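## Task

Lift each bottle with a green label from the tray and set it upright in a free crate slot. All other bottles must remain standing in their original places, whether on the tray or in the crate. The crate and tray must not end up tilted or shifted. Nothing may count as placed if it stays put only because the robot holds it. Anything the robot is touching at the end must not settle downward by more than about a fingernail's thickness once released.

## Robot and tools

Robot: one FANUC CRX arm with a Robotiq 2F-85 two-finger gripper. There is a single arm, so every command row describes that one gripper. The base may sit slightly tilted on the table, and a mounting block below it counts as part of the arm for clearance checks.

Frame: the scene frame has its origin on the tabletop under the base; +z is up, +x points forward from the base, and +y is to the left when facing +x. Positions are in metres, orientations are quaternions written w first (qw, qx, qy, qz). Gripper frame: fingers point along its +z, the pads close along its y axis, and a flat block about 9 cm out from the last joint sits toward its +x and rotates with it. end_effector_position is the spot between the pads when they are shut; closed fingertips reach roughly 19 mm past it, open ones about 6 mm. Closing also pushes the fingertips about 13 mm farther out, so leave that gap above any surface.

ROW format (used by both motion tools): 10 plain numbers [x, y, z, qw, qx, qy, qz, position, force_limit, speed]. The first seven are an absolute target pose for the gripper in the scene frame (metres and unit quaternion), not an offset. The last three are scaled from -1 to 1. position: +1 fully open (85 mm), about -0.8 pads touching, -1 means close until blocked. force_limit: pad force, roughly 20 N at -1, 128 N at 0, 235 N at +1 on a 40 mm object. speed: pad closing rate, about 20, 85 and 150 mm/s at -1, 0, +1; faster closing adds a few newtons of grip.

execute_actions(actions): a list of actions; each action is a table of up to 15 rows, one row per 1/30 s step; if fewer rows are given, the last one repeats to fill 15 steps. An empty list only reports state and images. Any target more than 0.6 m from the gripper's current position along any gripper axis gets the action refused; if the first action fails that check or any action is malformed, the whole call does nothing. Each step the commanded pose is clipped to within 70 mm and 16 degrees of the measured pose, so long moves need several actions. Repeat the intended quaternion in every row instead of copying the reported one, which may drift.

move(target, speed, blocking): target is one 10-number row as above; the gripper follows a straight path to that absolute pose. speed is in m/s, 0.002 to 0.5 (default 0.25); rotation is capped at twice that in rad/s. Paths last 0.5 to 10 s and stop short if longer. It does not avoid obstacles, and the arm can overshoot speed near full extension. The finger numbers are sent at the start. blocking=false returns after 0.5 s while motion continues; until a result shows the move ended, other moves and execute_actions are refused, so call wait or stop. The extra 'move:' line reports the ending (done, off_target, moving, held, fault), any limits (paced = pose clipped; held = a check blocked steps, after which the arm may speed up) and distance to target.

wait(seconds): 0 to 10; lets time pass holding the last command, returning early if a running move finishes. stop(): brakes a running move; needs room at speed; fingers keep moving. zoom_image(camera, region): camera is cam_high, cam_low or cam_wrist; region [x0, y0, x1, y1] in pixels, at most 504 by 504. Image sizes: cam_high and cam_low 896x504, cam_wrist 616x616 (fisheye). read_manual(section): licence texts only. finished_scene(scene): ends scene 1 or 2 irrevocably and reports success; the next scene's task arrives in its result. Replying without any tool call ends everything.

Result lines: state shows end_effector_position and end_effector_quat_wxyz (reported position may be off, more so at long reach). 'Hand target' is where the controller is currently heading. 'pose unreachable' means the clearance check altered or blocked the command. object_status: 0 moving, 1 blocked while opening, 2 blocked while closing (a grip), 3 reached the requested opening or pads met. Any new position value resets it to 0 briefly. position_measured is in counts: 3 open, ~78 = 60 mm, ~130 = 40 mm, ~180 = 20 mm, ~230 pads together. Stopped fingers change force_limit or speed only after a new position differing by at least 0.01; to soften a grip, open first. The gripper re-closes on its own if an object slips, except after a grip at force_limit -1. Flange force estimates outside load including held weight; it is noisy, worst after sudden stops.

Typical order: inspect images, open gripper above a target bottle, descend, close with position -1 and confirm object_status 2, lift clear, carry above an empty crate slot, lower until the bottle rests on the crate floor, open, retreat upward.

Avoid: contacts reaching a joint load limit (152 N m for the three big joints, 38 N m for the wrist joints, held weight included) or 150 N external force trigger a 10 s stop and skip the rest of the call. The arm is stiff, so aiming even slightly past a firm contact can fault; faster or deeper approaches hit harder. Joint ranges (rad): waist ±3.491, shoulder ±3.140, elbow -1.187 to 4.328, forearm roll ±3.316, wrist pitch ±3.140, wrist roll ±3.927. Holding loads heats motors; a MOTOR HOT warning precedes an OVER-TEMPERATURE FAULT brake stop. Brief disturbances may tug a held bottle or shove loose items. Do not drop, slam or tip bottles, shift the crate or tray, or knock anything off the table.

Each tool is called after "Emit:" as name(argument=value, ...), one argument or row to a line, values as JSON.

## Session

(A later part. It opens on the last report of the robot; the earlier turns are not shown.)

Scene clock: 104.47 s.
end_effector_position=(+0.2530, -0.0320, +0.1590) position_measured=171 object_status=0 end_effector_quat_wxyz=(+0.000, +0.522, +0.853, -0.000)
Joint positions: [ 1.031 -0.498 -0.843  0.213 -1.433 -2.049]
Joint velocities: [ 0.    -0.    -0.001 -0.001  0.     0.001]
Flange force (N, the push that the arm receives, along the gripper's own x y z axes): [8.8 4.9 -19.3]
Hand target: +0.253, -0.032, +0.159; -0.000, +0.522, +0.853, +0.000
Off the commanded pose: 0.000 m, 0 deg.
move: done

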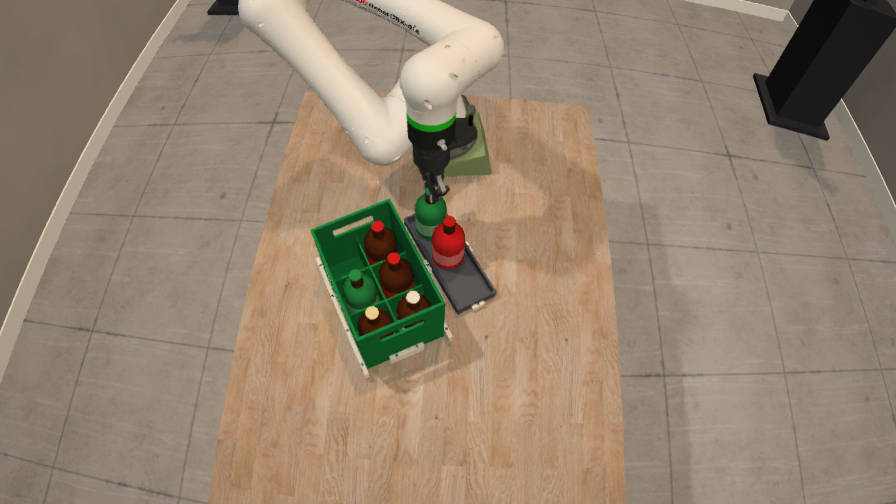

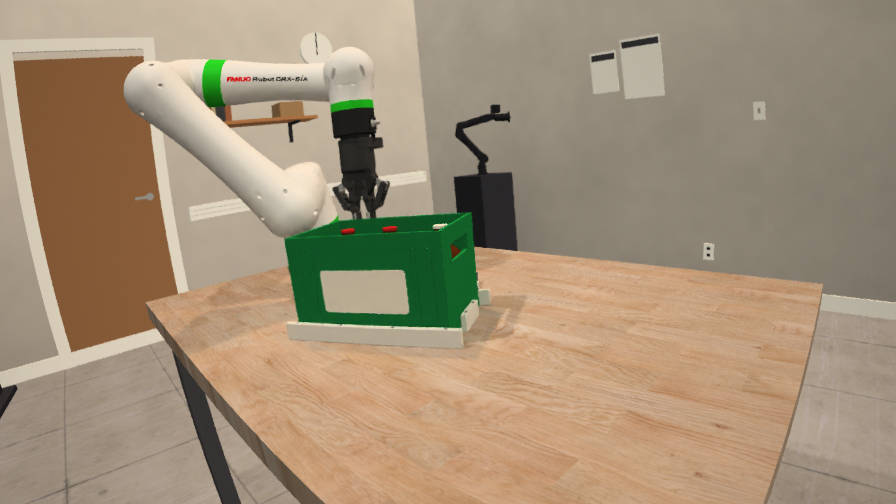

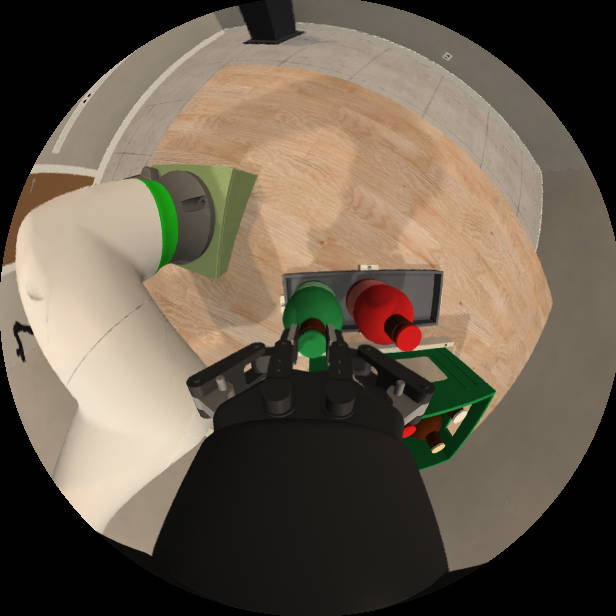

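Emit:
move(
  target=[0.262,-0.02,0.355,0,0.522,0.853,0,-1,-0.2,-0.3],
  speed=0.18,
)

Scene clock: 110.87 s.
end_effector_position=(+0.2623, -0.0198, +0.3550) position_measured=171 object_status=2 end_effector_quat_wxyz=(+0.000, +0.522, +0.853, +0.000)
Joint positions: [ 1.19  -0.434 -0.366  0.185 -1.869 -2.124]
Joint velocities: [ 0.    -0.     0.001 -0.002  0.    -0.   ]
Flange force (N, the push that the arm receives, along the gripper's own x y z axes): [6.6 2.7 -0.1]
Hand target: +0.262, -0.020, +0.355; +0.000, +0.522, +0.853, +0.000
Off the commanded pose: 0.000 m, 0 deg.
move: done

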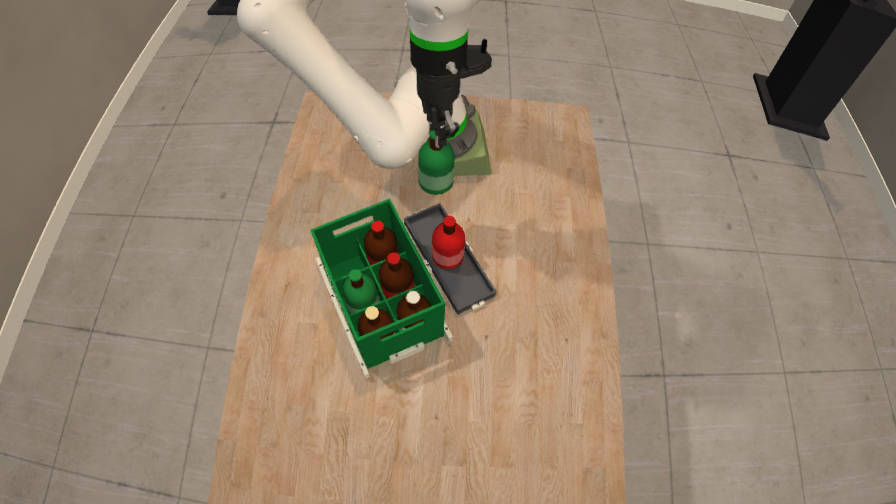

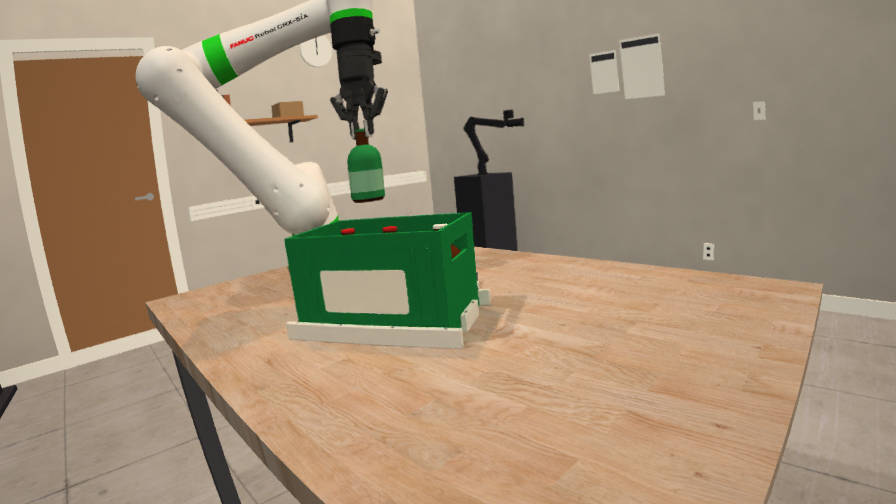

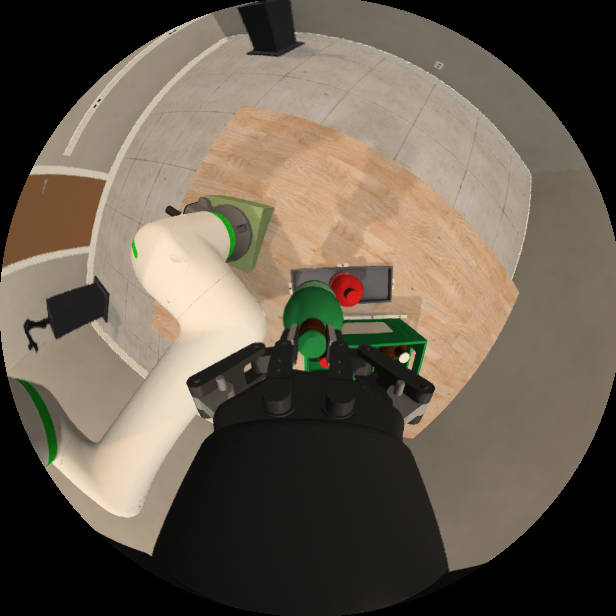

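Emit:
move(
  target=[0.35,-0.07,0.355,0,0.66,0.751,0,-1,-0.2,-0.3],
  speed=0.25,
)

Emit:
move(
  target=[0.397,-0.208,0.355,0,0.804,0.595,0,-1,-0.2,-0.3],
  speed=0.25,
)

Emit:
zoom_image(
  camera="cam_wrist",
  region=[180,200,440,400],
)

Scene clock: 121.33 s.
end_effector_position=(+0.3497, -0.0701, +0.3547) position_measured=171 object_status=2 end_effector_quat_wxyz=(-0.001, +0.660, +0.751, -0.000)
Joint positions: [ 0.84  -0.271 -0.234  0.249 -1.763 -2.122]
Joint velocities: [-0.001  0.001  0.001 -0.002  0.     0.   ]
Flange force (N, the push that the arm receives, along the gripper's own x y z axes): [5.7 4.2 1.6]
Hand target: +0.350, -0.070, +0.355; -0.001, +0.660, +0.751, -0.000
Off the commanded pose: 0.000 m, 0 deg.
move: done

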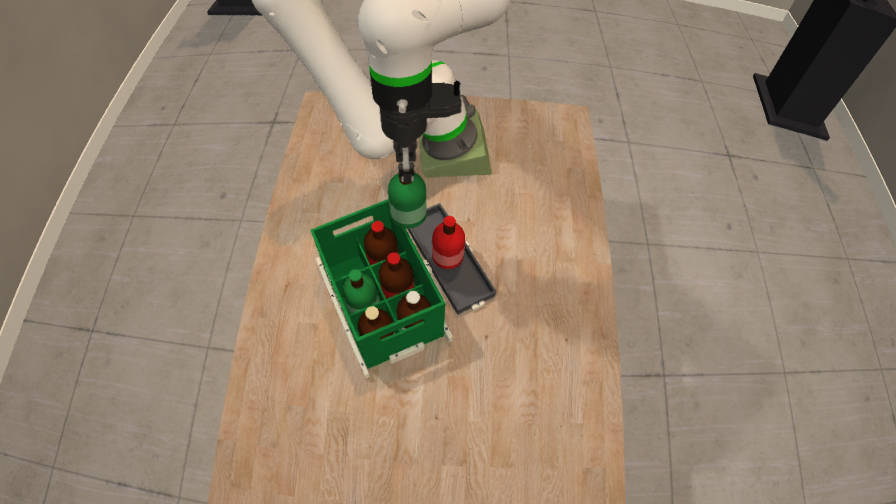

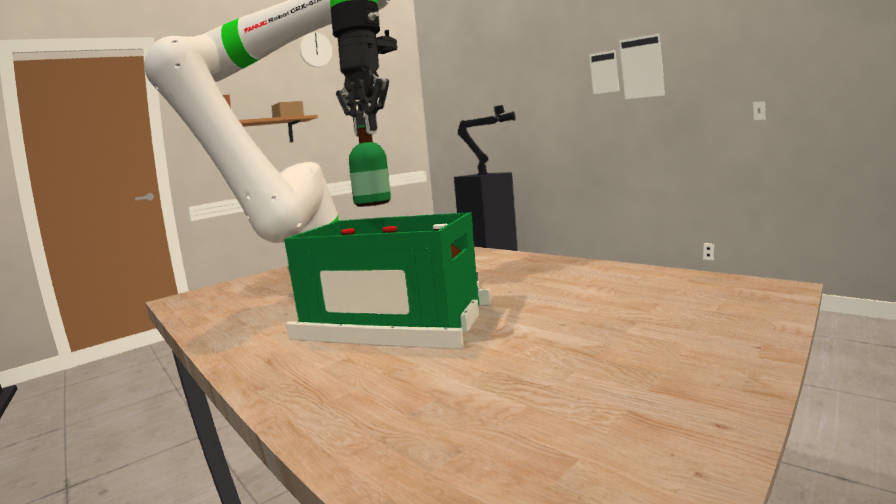

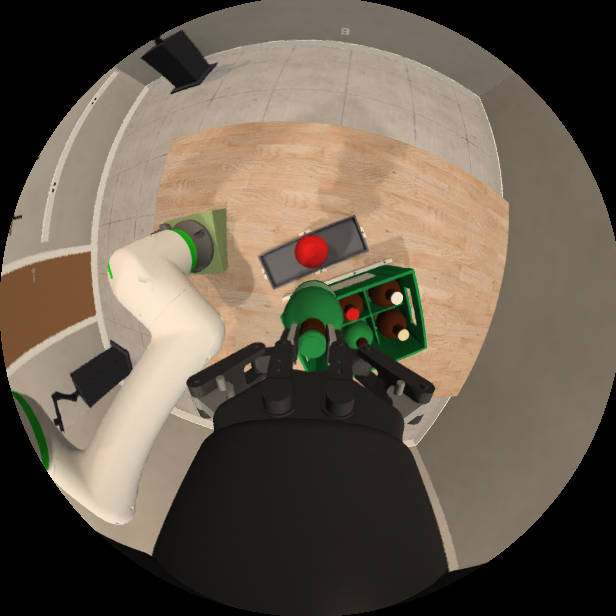

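Scene clock: 122.57 s.
end_effector_position=(+0.3965, -0.2080, +0.3548) position_measured=171 object_status=2 end_effector_quat_wxyz=(-0.001, +0.804, +0.595, -0.000)
Joint positions: [ 0.419 -0.184 -0.081  0.29  -1.712 -2.119]
Joint velocities: [-0.001  0.     0.001 -0.001  0.     0.002]
Flange force (N, the push that the arm receives, along the gripper's own x y z axes): [5.1 4.5 1.0]
Hand target: +0.396, -0.208, +0.355; -0.001, +0.804, +0.595, -0.000
Off the commanded pose: 0.001 m, 0 deg.
move: done

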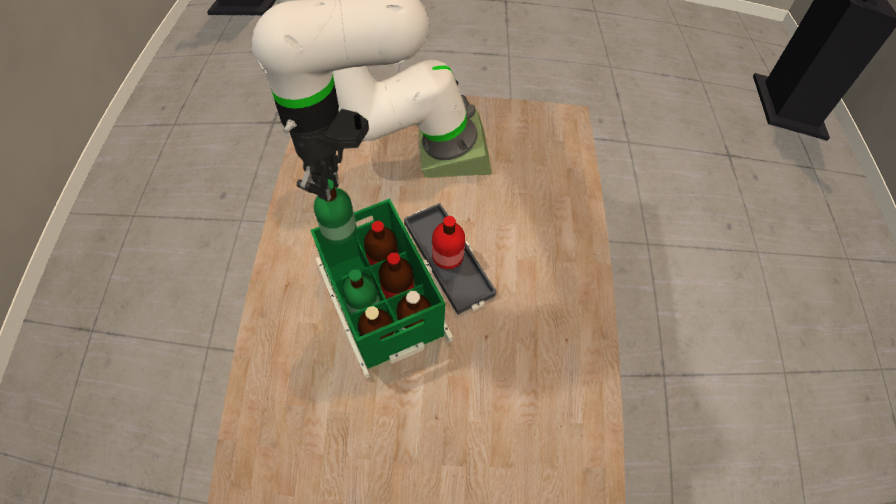

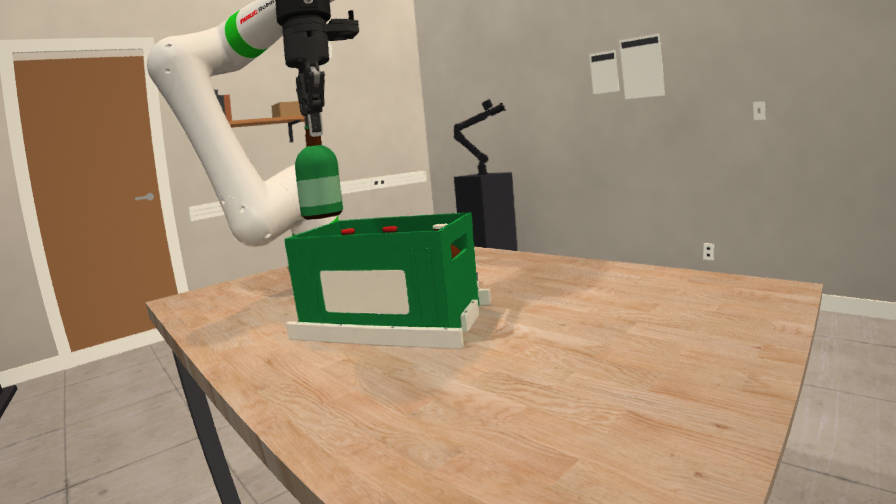

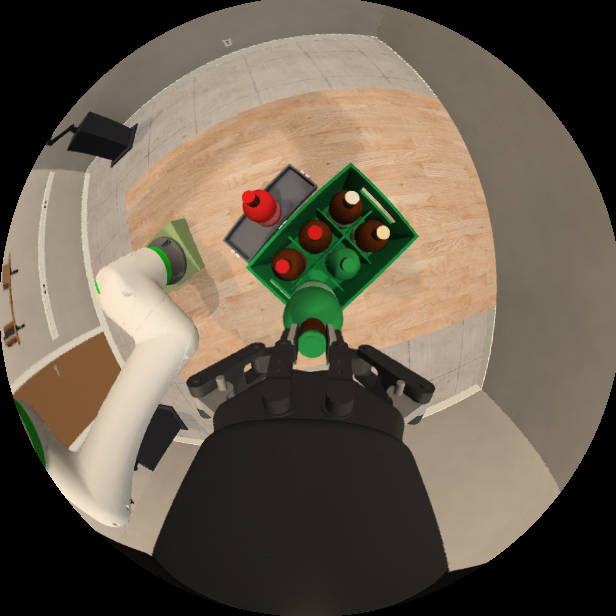

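Region (180, 200, 440, 400) of cam_wrist's 616x616 image, scaled by 1.938, with more detail than that image has; it fills the top 388 rows of this view, and the rest is white.

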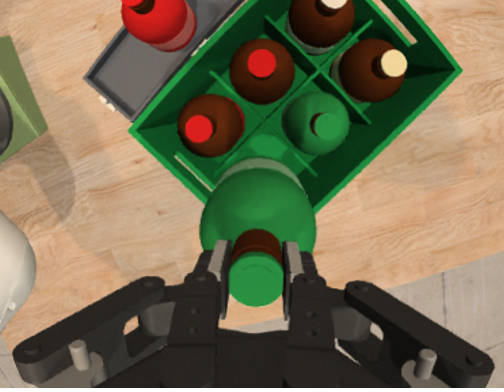

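Emit:
move(
  target=[0.399,-0.207,0.265,0,0.804,0.595,0,-1,-0.2,-0.3],
  speed=0.06,
)

Emit:
zoom_image(
  camera="cam_wrist",
  region=[220,220,410,370],
)

Scene clock: 134.30 s.
end_effector_position=(+0.3989, -0.2071, +0.2650) position_measured=171 object_status=2 end_effector_quat_wxyz=(-0.000, +0.804, +0.595, +0.000)
Joint positions: [ 0.348 -0.183 -0.281  0.292 -1.498 -2.109]
Joint velocities: [-0.     0.002 -0.001 -0.001  0.001 -0.001]
Flange force (N, the push that the arm receives, along the gripper's own x y z axes): [6.3 3.8 2.1]
Hand target: +0.399, -0.207, +0.265; -0.000, +0.804, +0.595, +0.000
Off the commanded pose: 0.000 m, 0 deg.
move: done

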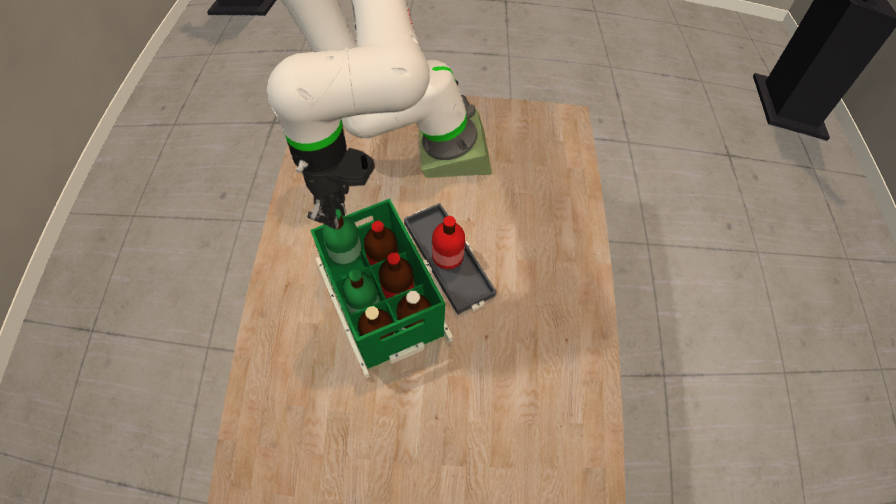

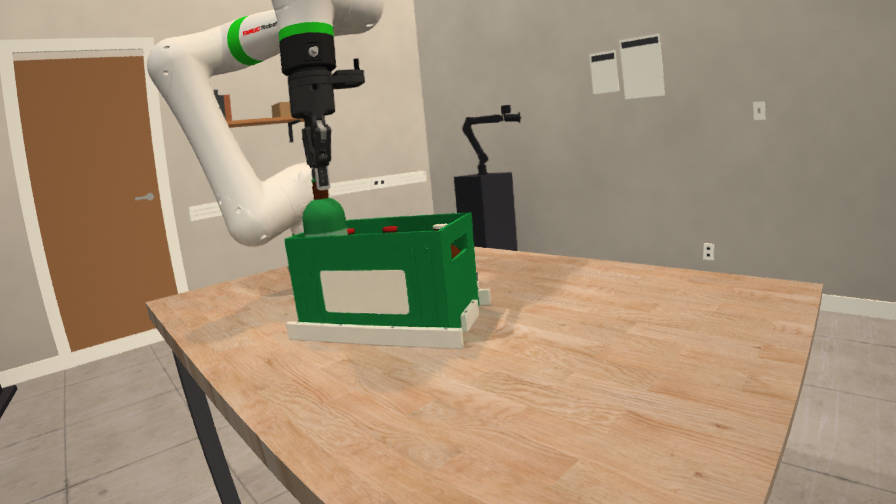

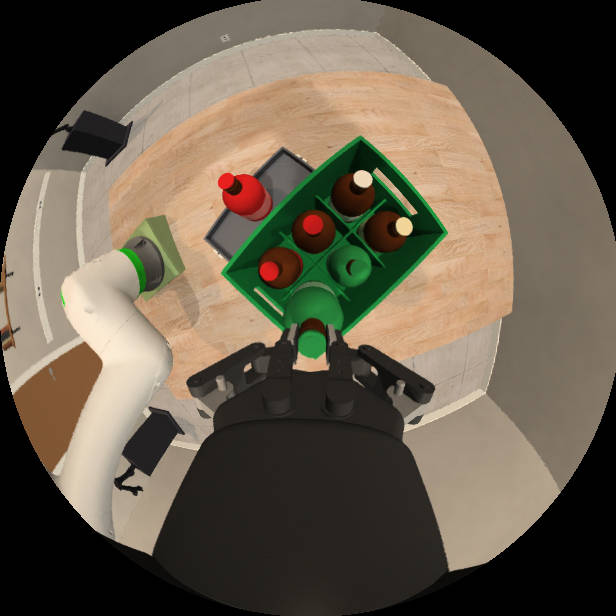

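Region (220, 220, 410, 370) of cam_wrist's 616x616 image, scaled by 2.653, with more detail than that image has; it fills the top 398 rows of this view, and the rest is white.

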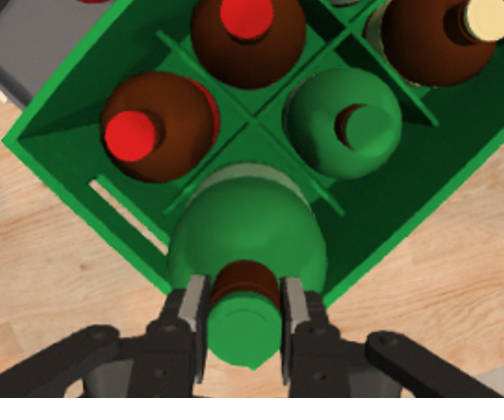

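Emit:
move(
  target=[0.399,-0.208,0.172,0,0.804,0.595,0,-1,-0.2,-0.3],
  speed=0.05,
)

Emit:
move(
  target=[0.399,-0.208,0.165,0,0.804,0.595,0,-1,-0.2,-0.3],
  speed=0.01,
)

Emit:
zoom_image(
  camera="cam_low",
  region=[260,160,420,270],
)

Scene clock: 141.50 s.
end_effector_position=(+0.3988, -0.2080, +0.1719) position_measured=171 object_status=2 end_effector_quat_wxyz=(-0.000, +0.804, +0.595, +0.000)
Joint positions: [ 0.27  -0.135 -0.452  0.307 -1.266 -2.1  ]
Joint velocities: [-0.     0.    -0.001 -0.    -0.     0.   ]
Flange force (N, the push that the arm receives, along the gripper's own x y z axes): [4.5 5.2 3.6]
Hand target: +0.399, -0.208, +0.172; -0.000, +0.804, +0.595, +0.000
Off the commanded pose: 0.000 m, 0 deg.
move: done

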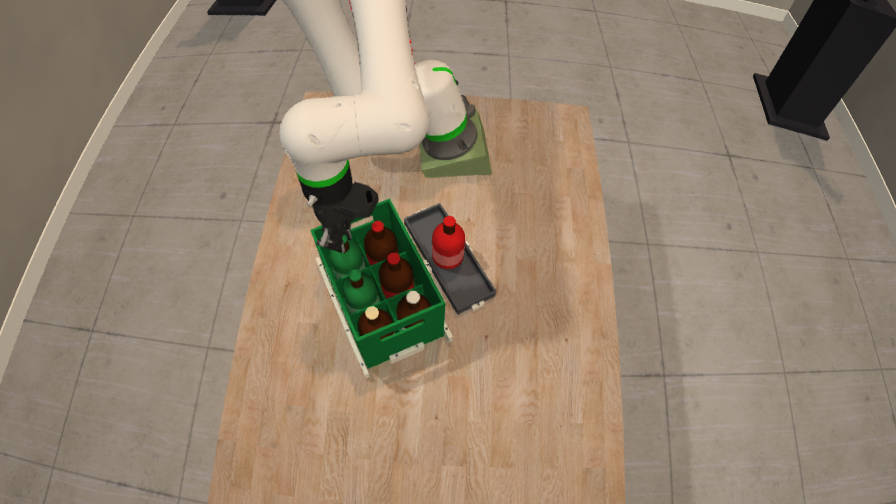

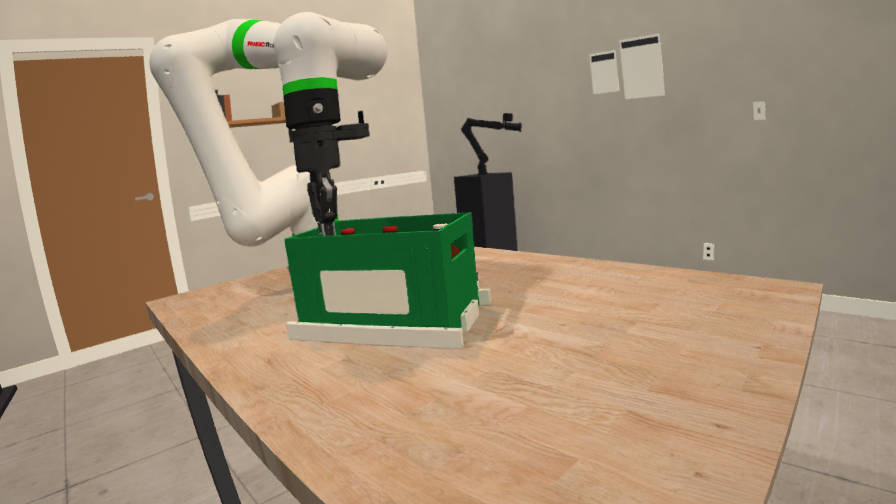

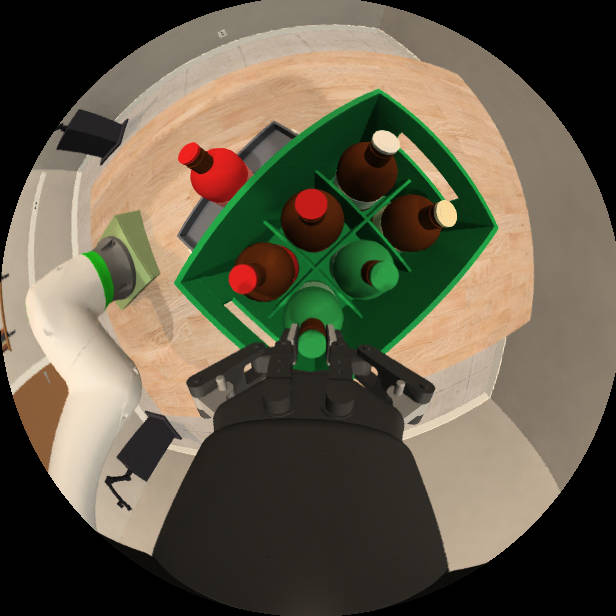

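Scene clock: 142.40 s.
end_effector_position=(+0.3990, -0.2080, +0.1650) position_measured=171 object_status=2 end_effector_quat_wxyz=(-0.000, +0.804, +0.595, +0.000)
Joint positions: [ 0.264 -0.129 -0.463  0.309 -1.248 -2.101]
Joint velocities: [-0.     0.    -0.001  0.001 -0.001  0.   ]
Flange force (N, the push that the arm receives, along the gripper's own x y z axes): [5.4 6.5 4.6]
Hand target: +0.399, -0.208, +0.165; -0.000, +0.804, +0.595, +0.000
Off the commanded pose: 0.000 m, 0 deg.
move: done

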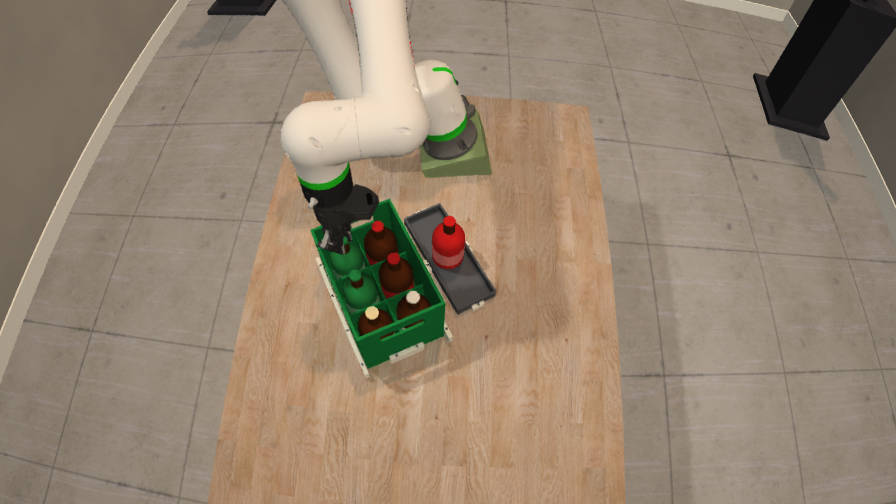

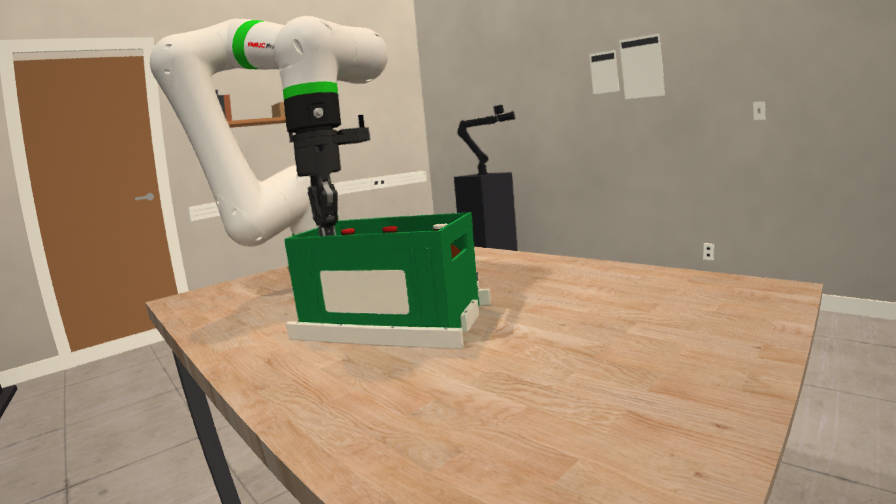

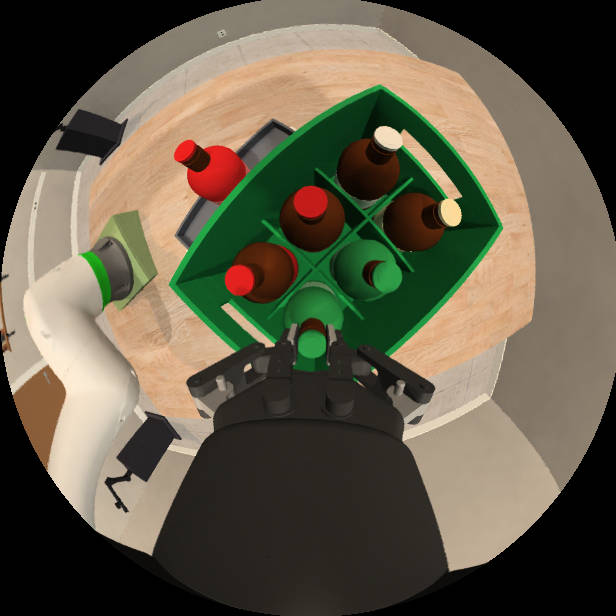

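Region (260, 160, 420, 270) of cam_low's 896x504 image, scaled by 3.150, with more detail than that image has; it fills the top 346 rows of this view, and the rest is white.

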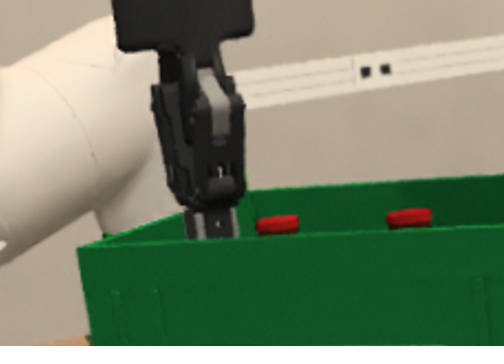

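Emit:
move(
  target=[0.399,-0.208,0.163,0,0.804,0.595,0,-1,-0.2,-0.3],
  speed=0.006,
)

Scene clock: 146.03 s.
end_effector_position=(+0.3990, -0.2080, +0.1630) position_measured=171 object_status=2 end_effector_quat_wxyz=(-0.000, +0.804, +0.595, +0.000)
Joint positions: [ 0.263 -0.127 -0.467  0.309 -1.243 -2.101]
Joint velocities: [-0.     0.001  0.    -0.     0.001 -0.001]
Flange force (N, the push that the arm receives, along the gripper's own x y z axes): [6.6 6.0 4.0]
Hand target: +0.399, -0.208, +0.163; -0.000, +0.804, +0.595, +0.000
Off the commanded pose: 0.000 m, 0 deg.
move: done

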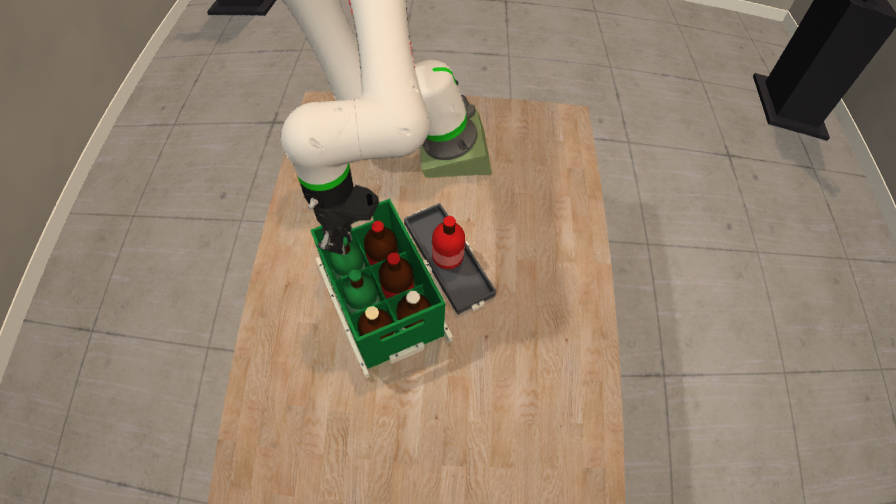

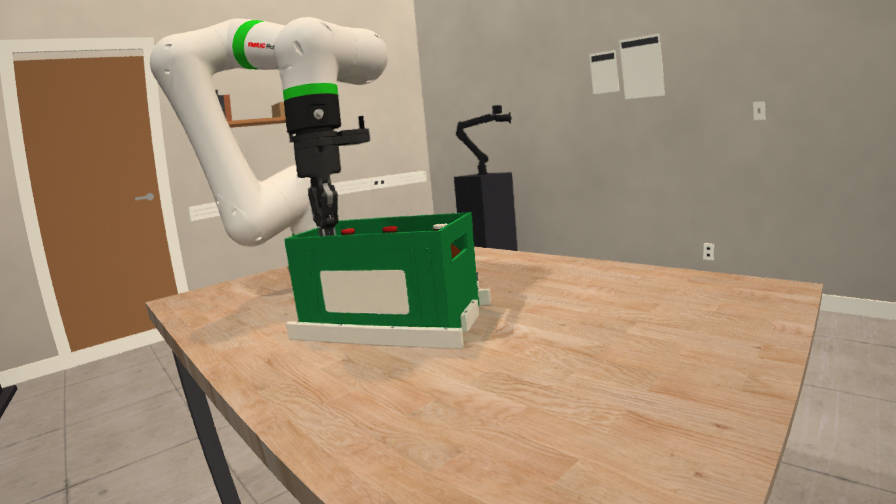

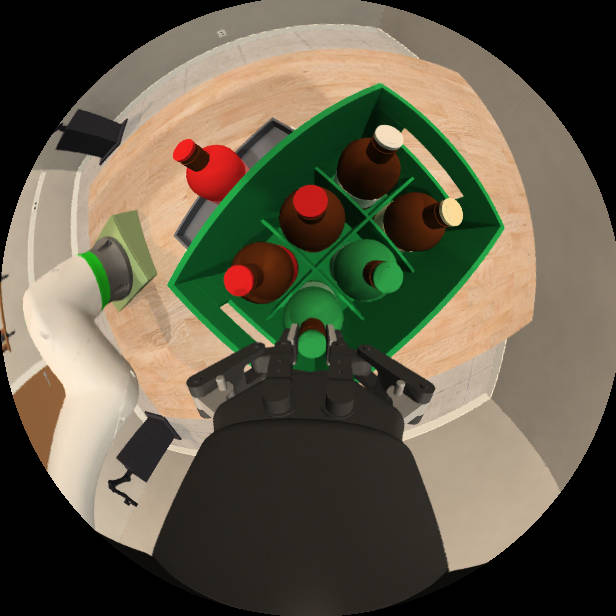

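Emit:
move(
  target=[0.399,-0.208,0.162,0,0.804,0.595,0,-1,-0.2,-0.3],
  speed=0.004,
)

Emit:
move(
  target=[0.399,-0.208,0.162,0,0.804,0.595,0,-0.1,-0.2,0],
)

Emit:
move(
  target=[0.399,-0.208,0.25,0,0.804,0.595,0,-0.1,-0.2,0],
  speed=0.2,
)

Scene clock: 151.77 s.
end_effector_position=(+0.3990, -0.2080, +0.1620) position_measured=171 object_status=2 end_effector_quat_wxyz=(-0.000, +0.804, +0.595, +0.000)
Joint positions: [ 0.262 -0.126 -0.468  0.31  -1.24  -2.101]
Joint velocities: [ 0.    -0.001 -0.     0.001  0.     0.001]
Flange force (N, the push that the arm receives, along the gripper's own x y z axes): [6.5 4.8 3.5]
Hand target: +0.399, -0.208, +0.162; -0.000, +0.804, +0.595, +0.000
Off the commanded pose: 0.000 m, 0 deg.
move: done

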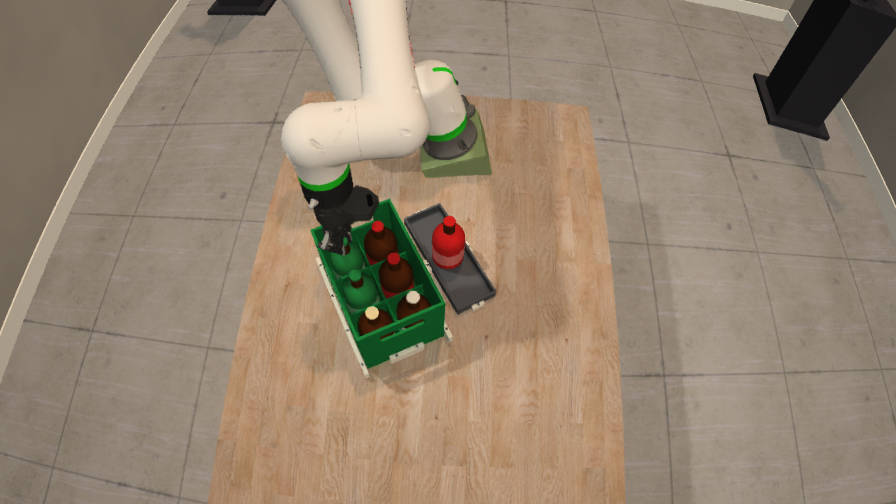

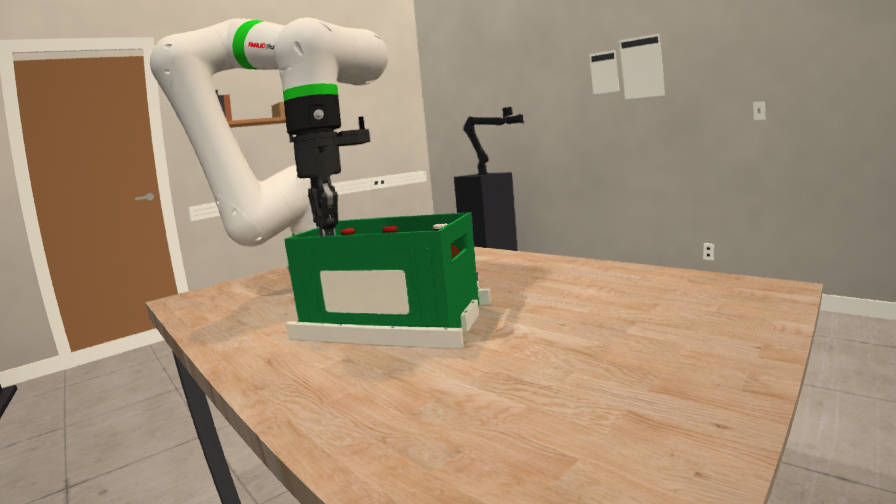

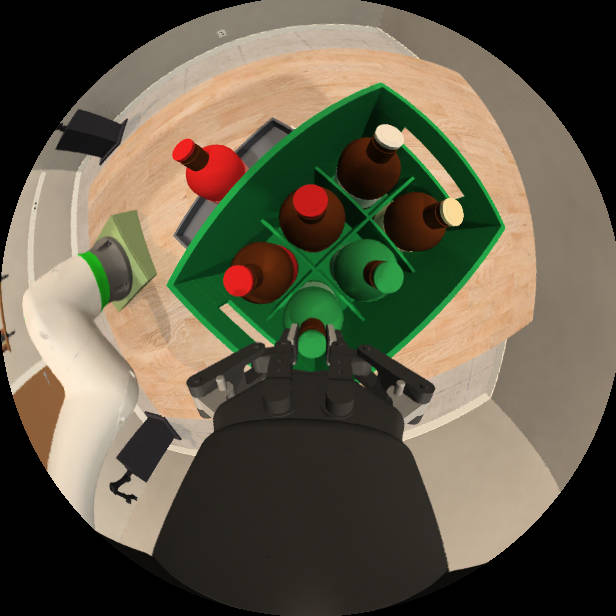

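Scene clock: 152.47 s.
end_effector_position=(+0.3990, -0.2080, +0.1620) position_measured=141 object_status=3 end_effector_quat_wxyz=(+0.000, +0.804, +0.595, +0.000)
Joint positions: [ 0.262 -0.126 -0.468  0.31  -1.24  -2.101]
Joint velocities: [-0.    -0.001 -0.001 -0.    -0.001  0.   ]
Flange force (N, the push that the arm receives, along the gripper's own x y z axes): [5.3 6.0 -2.1]
Hand target: +0.399, -0.208, +0.162; +0.000, +0.804, +0.595, +0.000
Off the commanded pose: 0.000 m, 0 deg.
move: done

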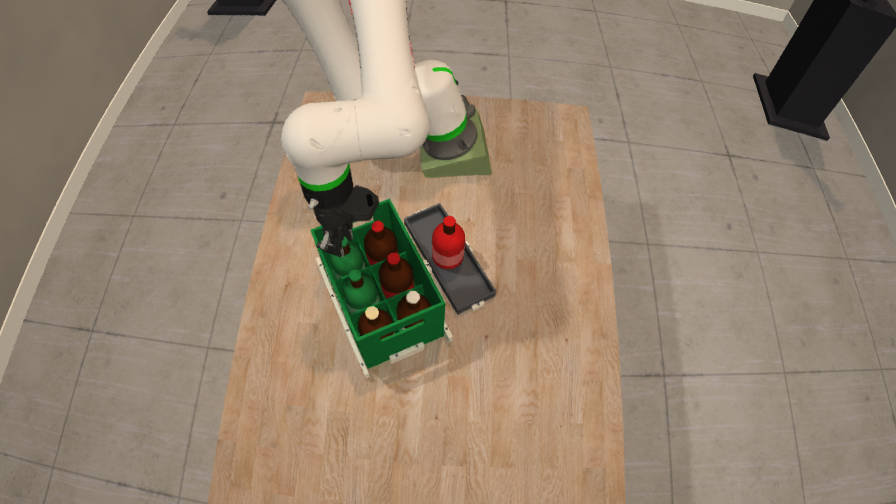

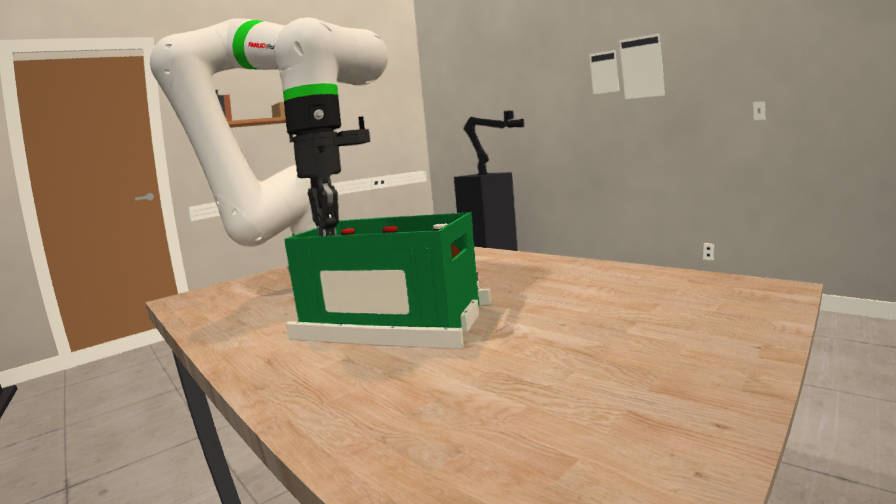

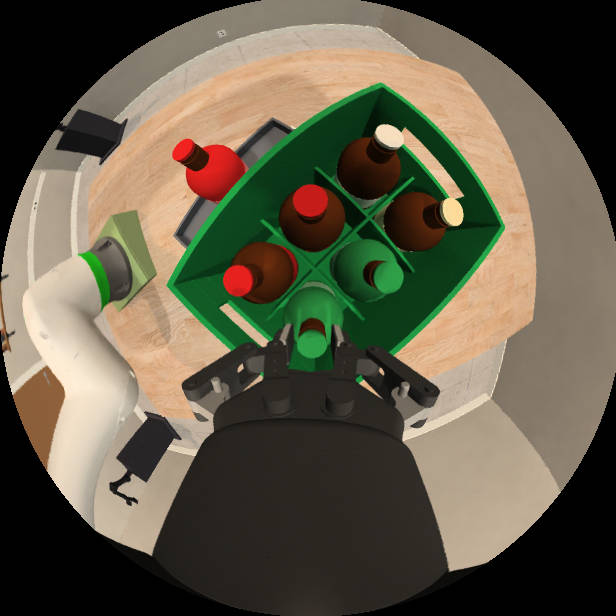

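Scene clock: 153.27 s.
end_effector_position=(+0.3991, -0.2080, +0.2501) position_measured=141 object_status=3 end_effector_quat_wxyz=(+0.000, +0.804, +0.595, -0.000)
Joint positions: [ 0.334 -0.178 -0.31   0.294 -1.461 -2.106]
Joint velocities: [ 0.     0.     0.001  0.     0.    -0.   ]
Flange force (N, the push that the arm receives, along the gripper's own x y z axes): [4.8 3.6 -2.6]
Hand target: +0.399, -0.208, +0.250; +0.000, +0.804, +0.595, -0.000
Off the commanded pose: 0.000 m, 0 deg.
move: done

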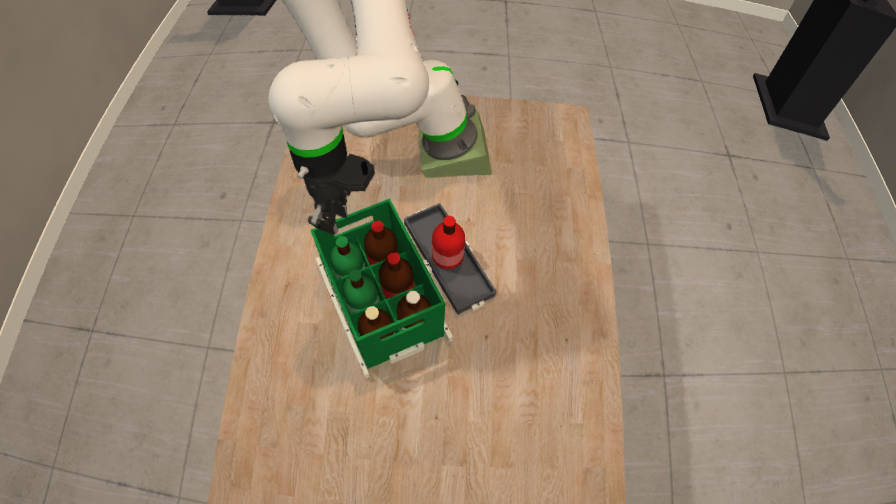

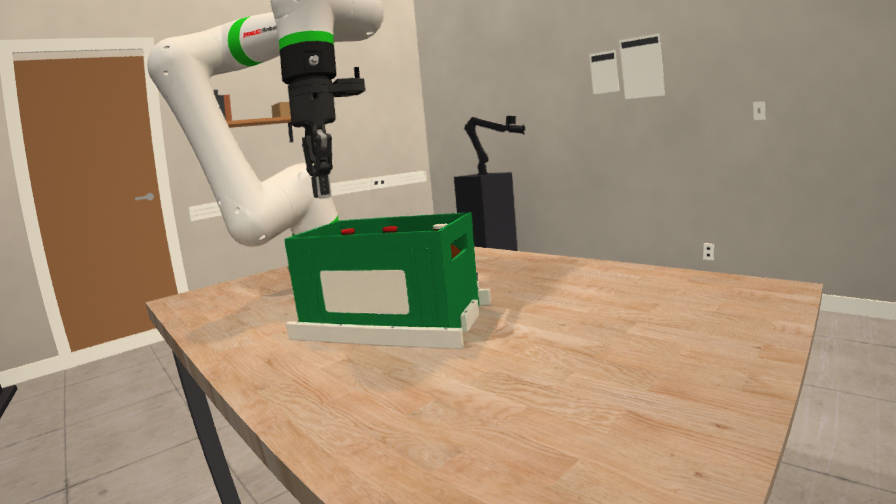

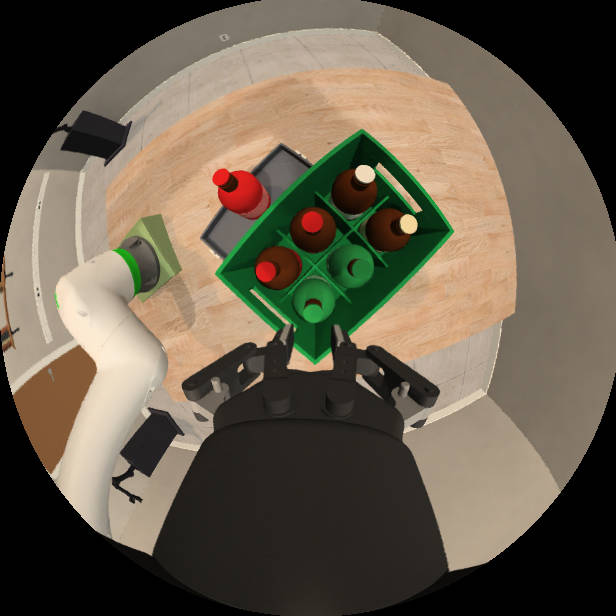

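Emit:
finished_scene(
  scene=2,
)

The scene is finished: the task was done.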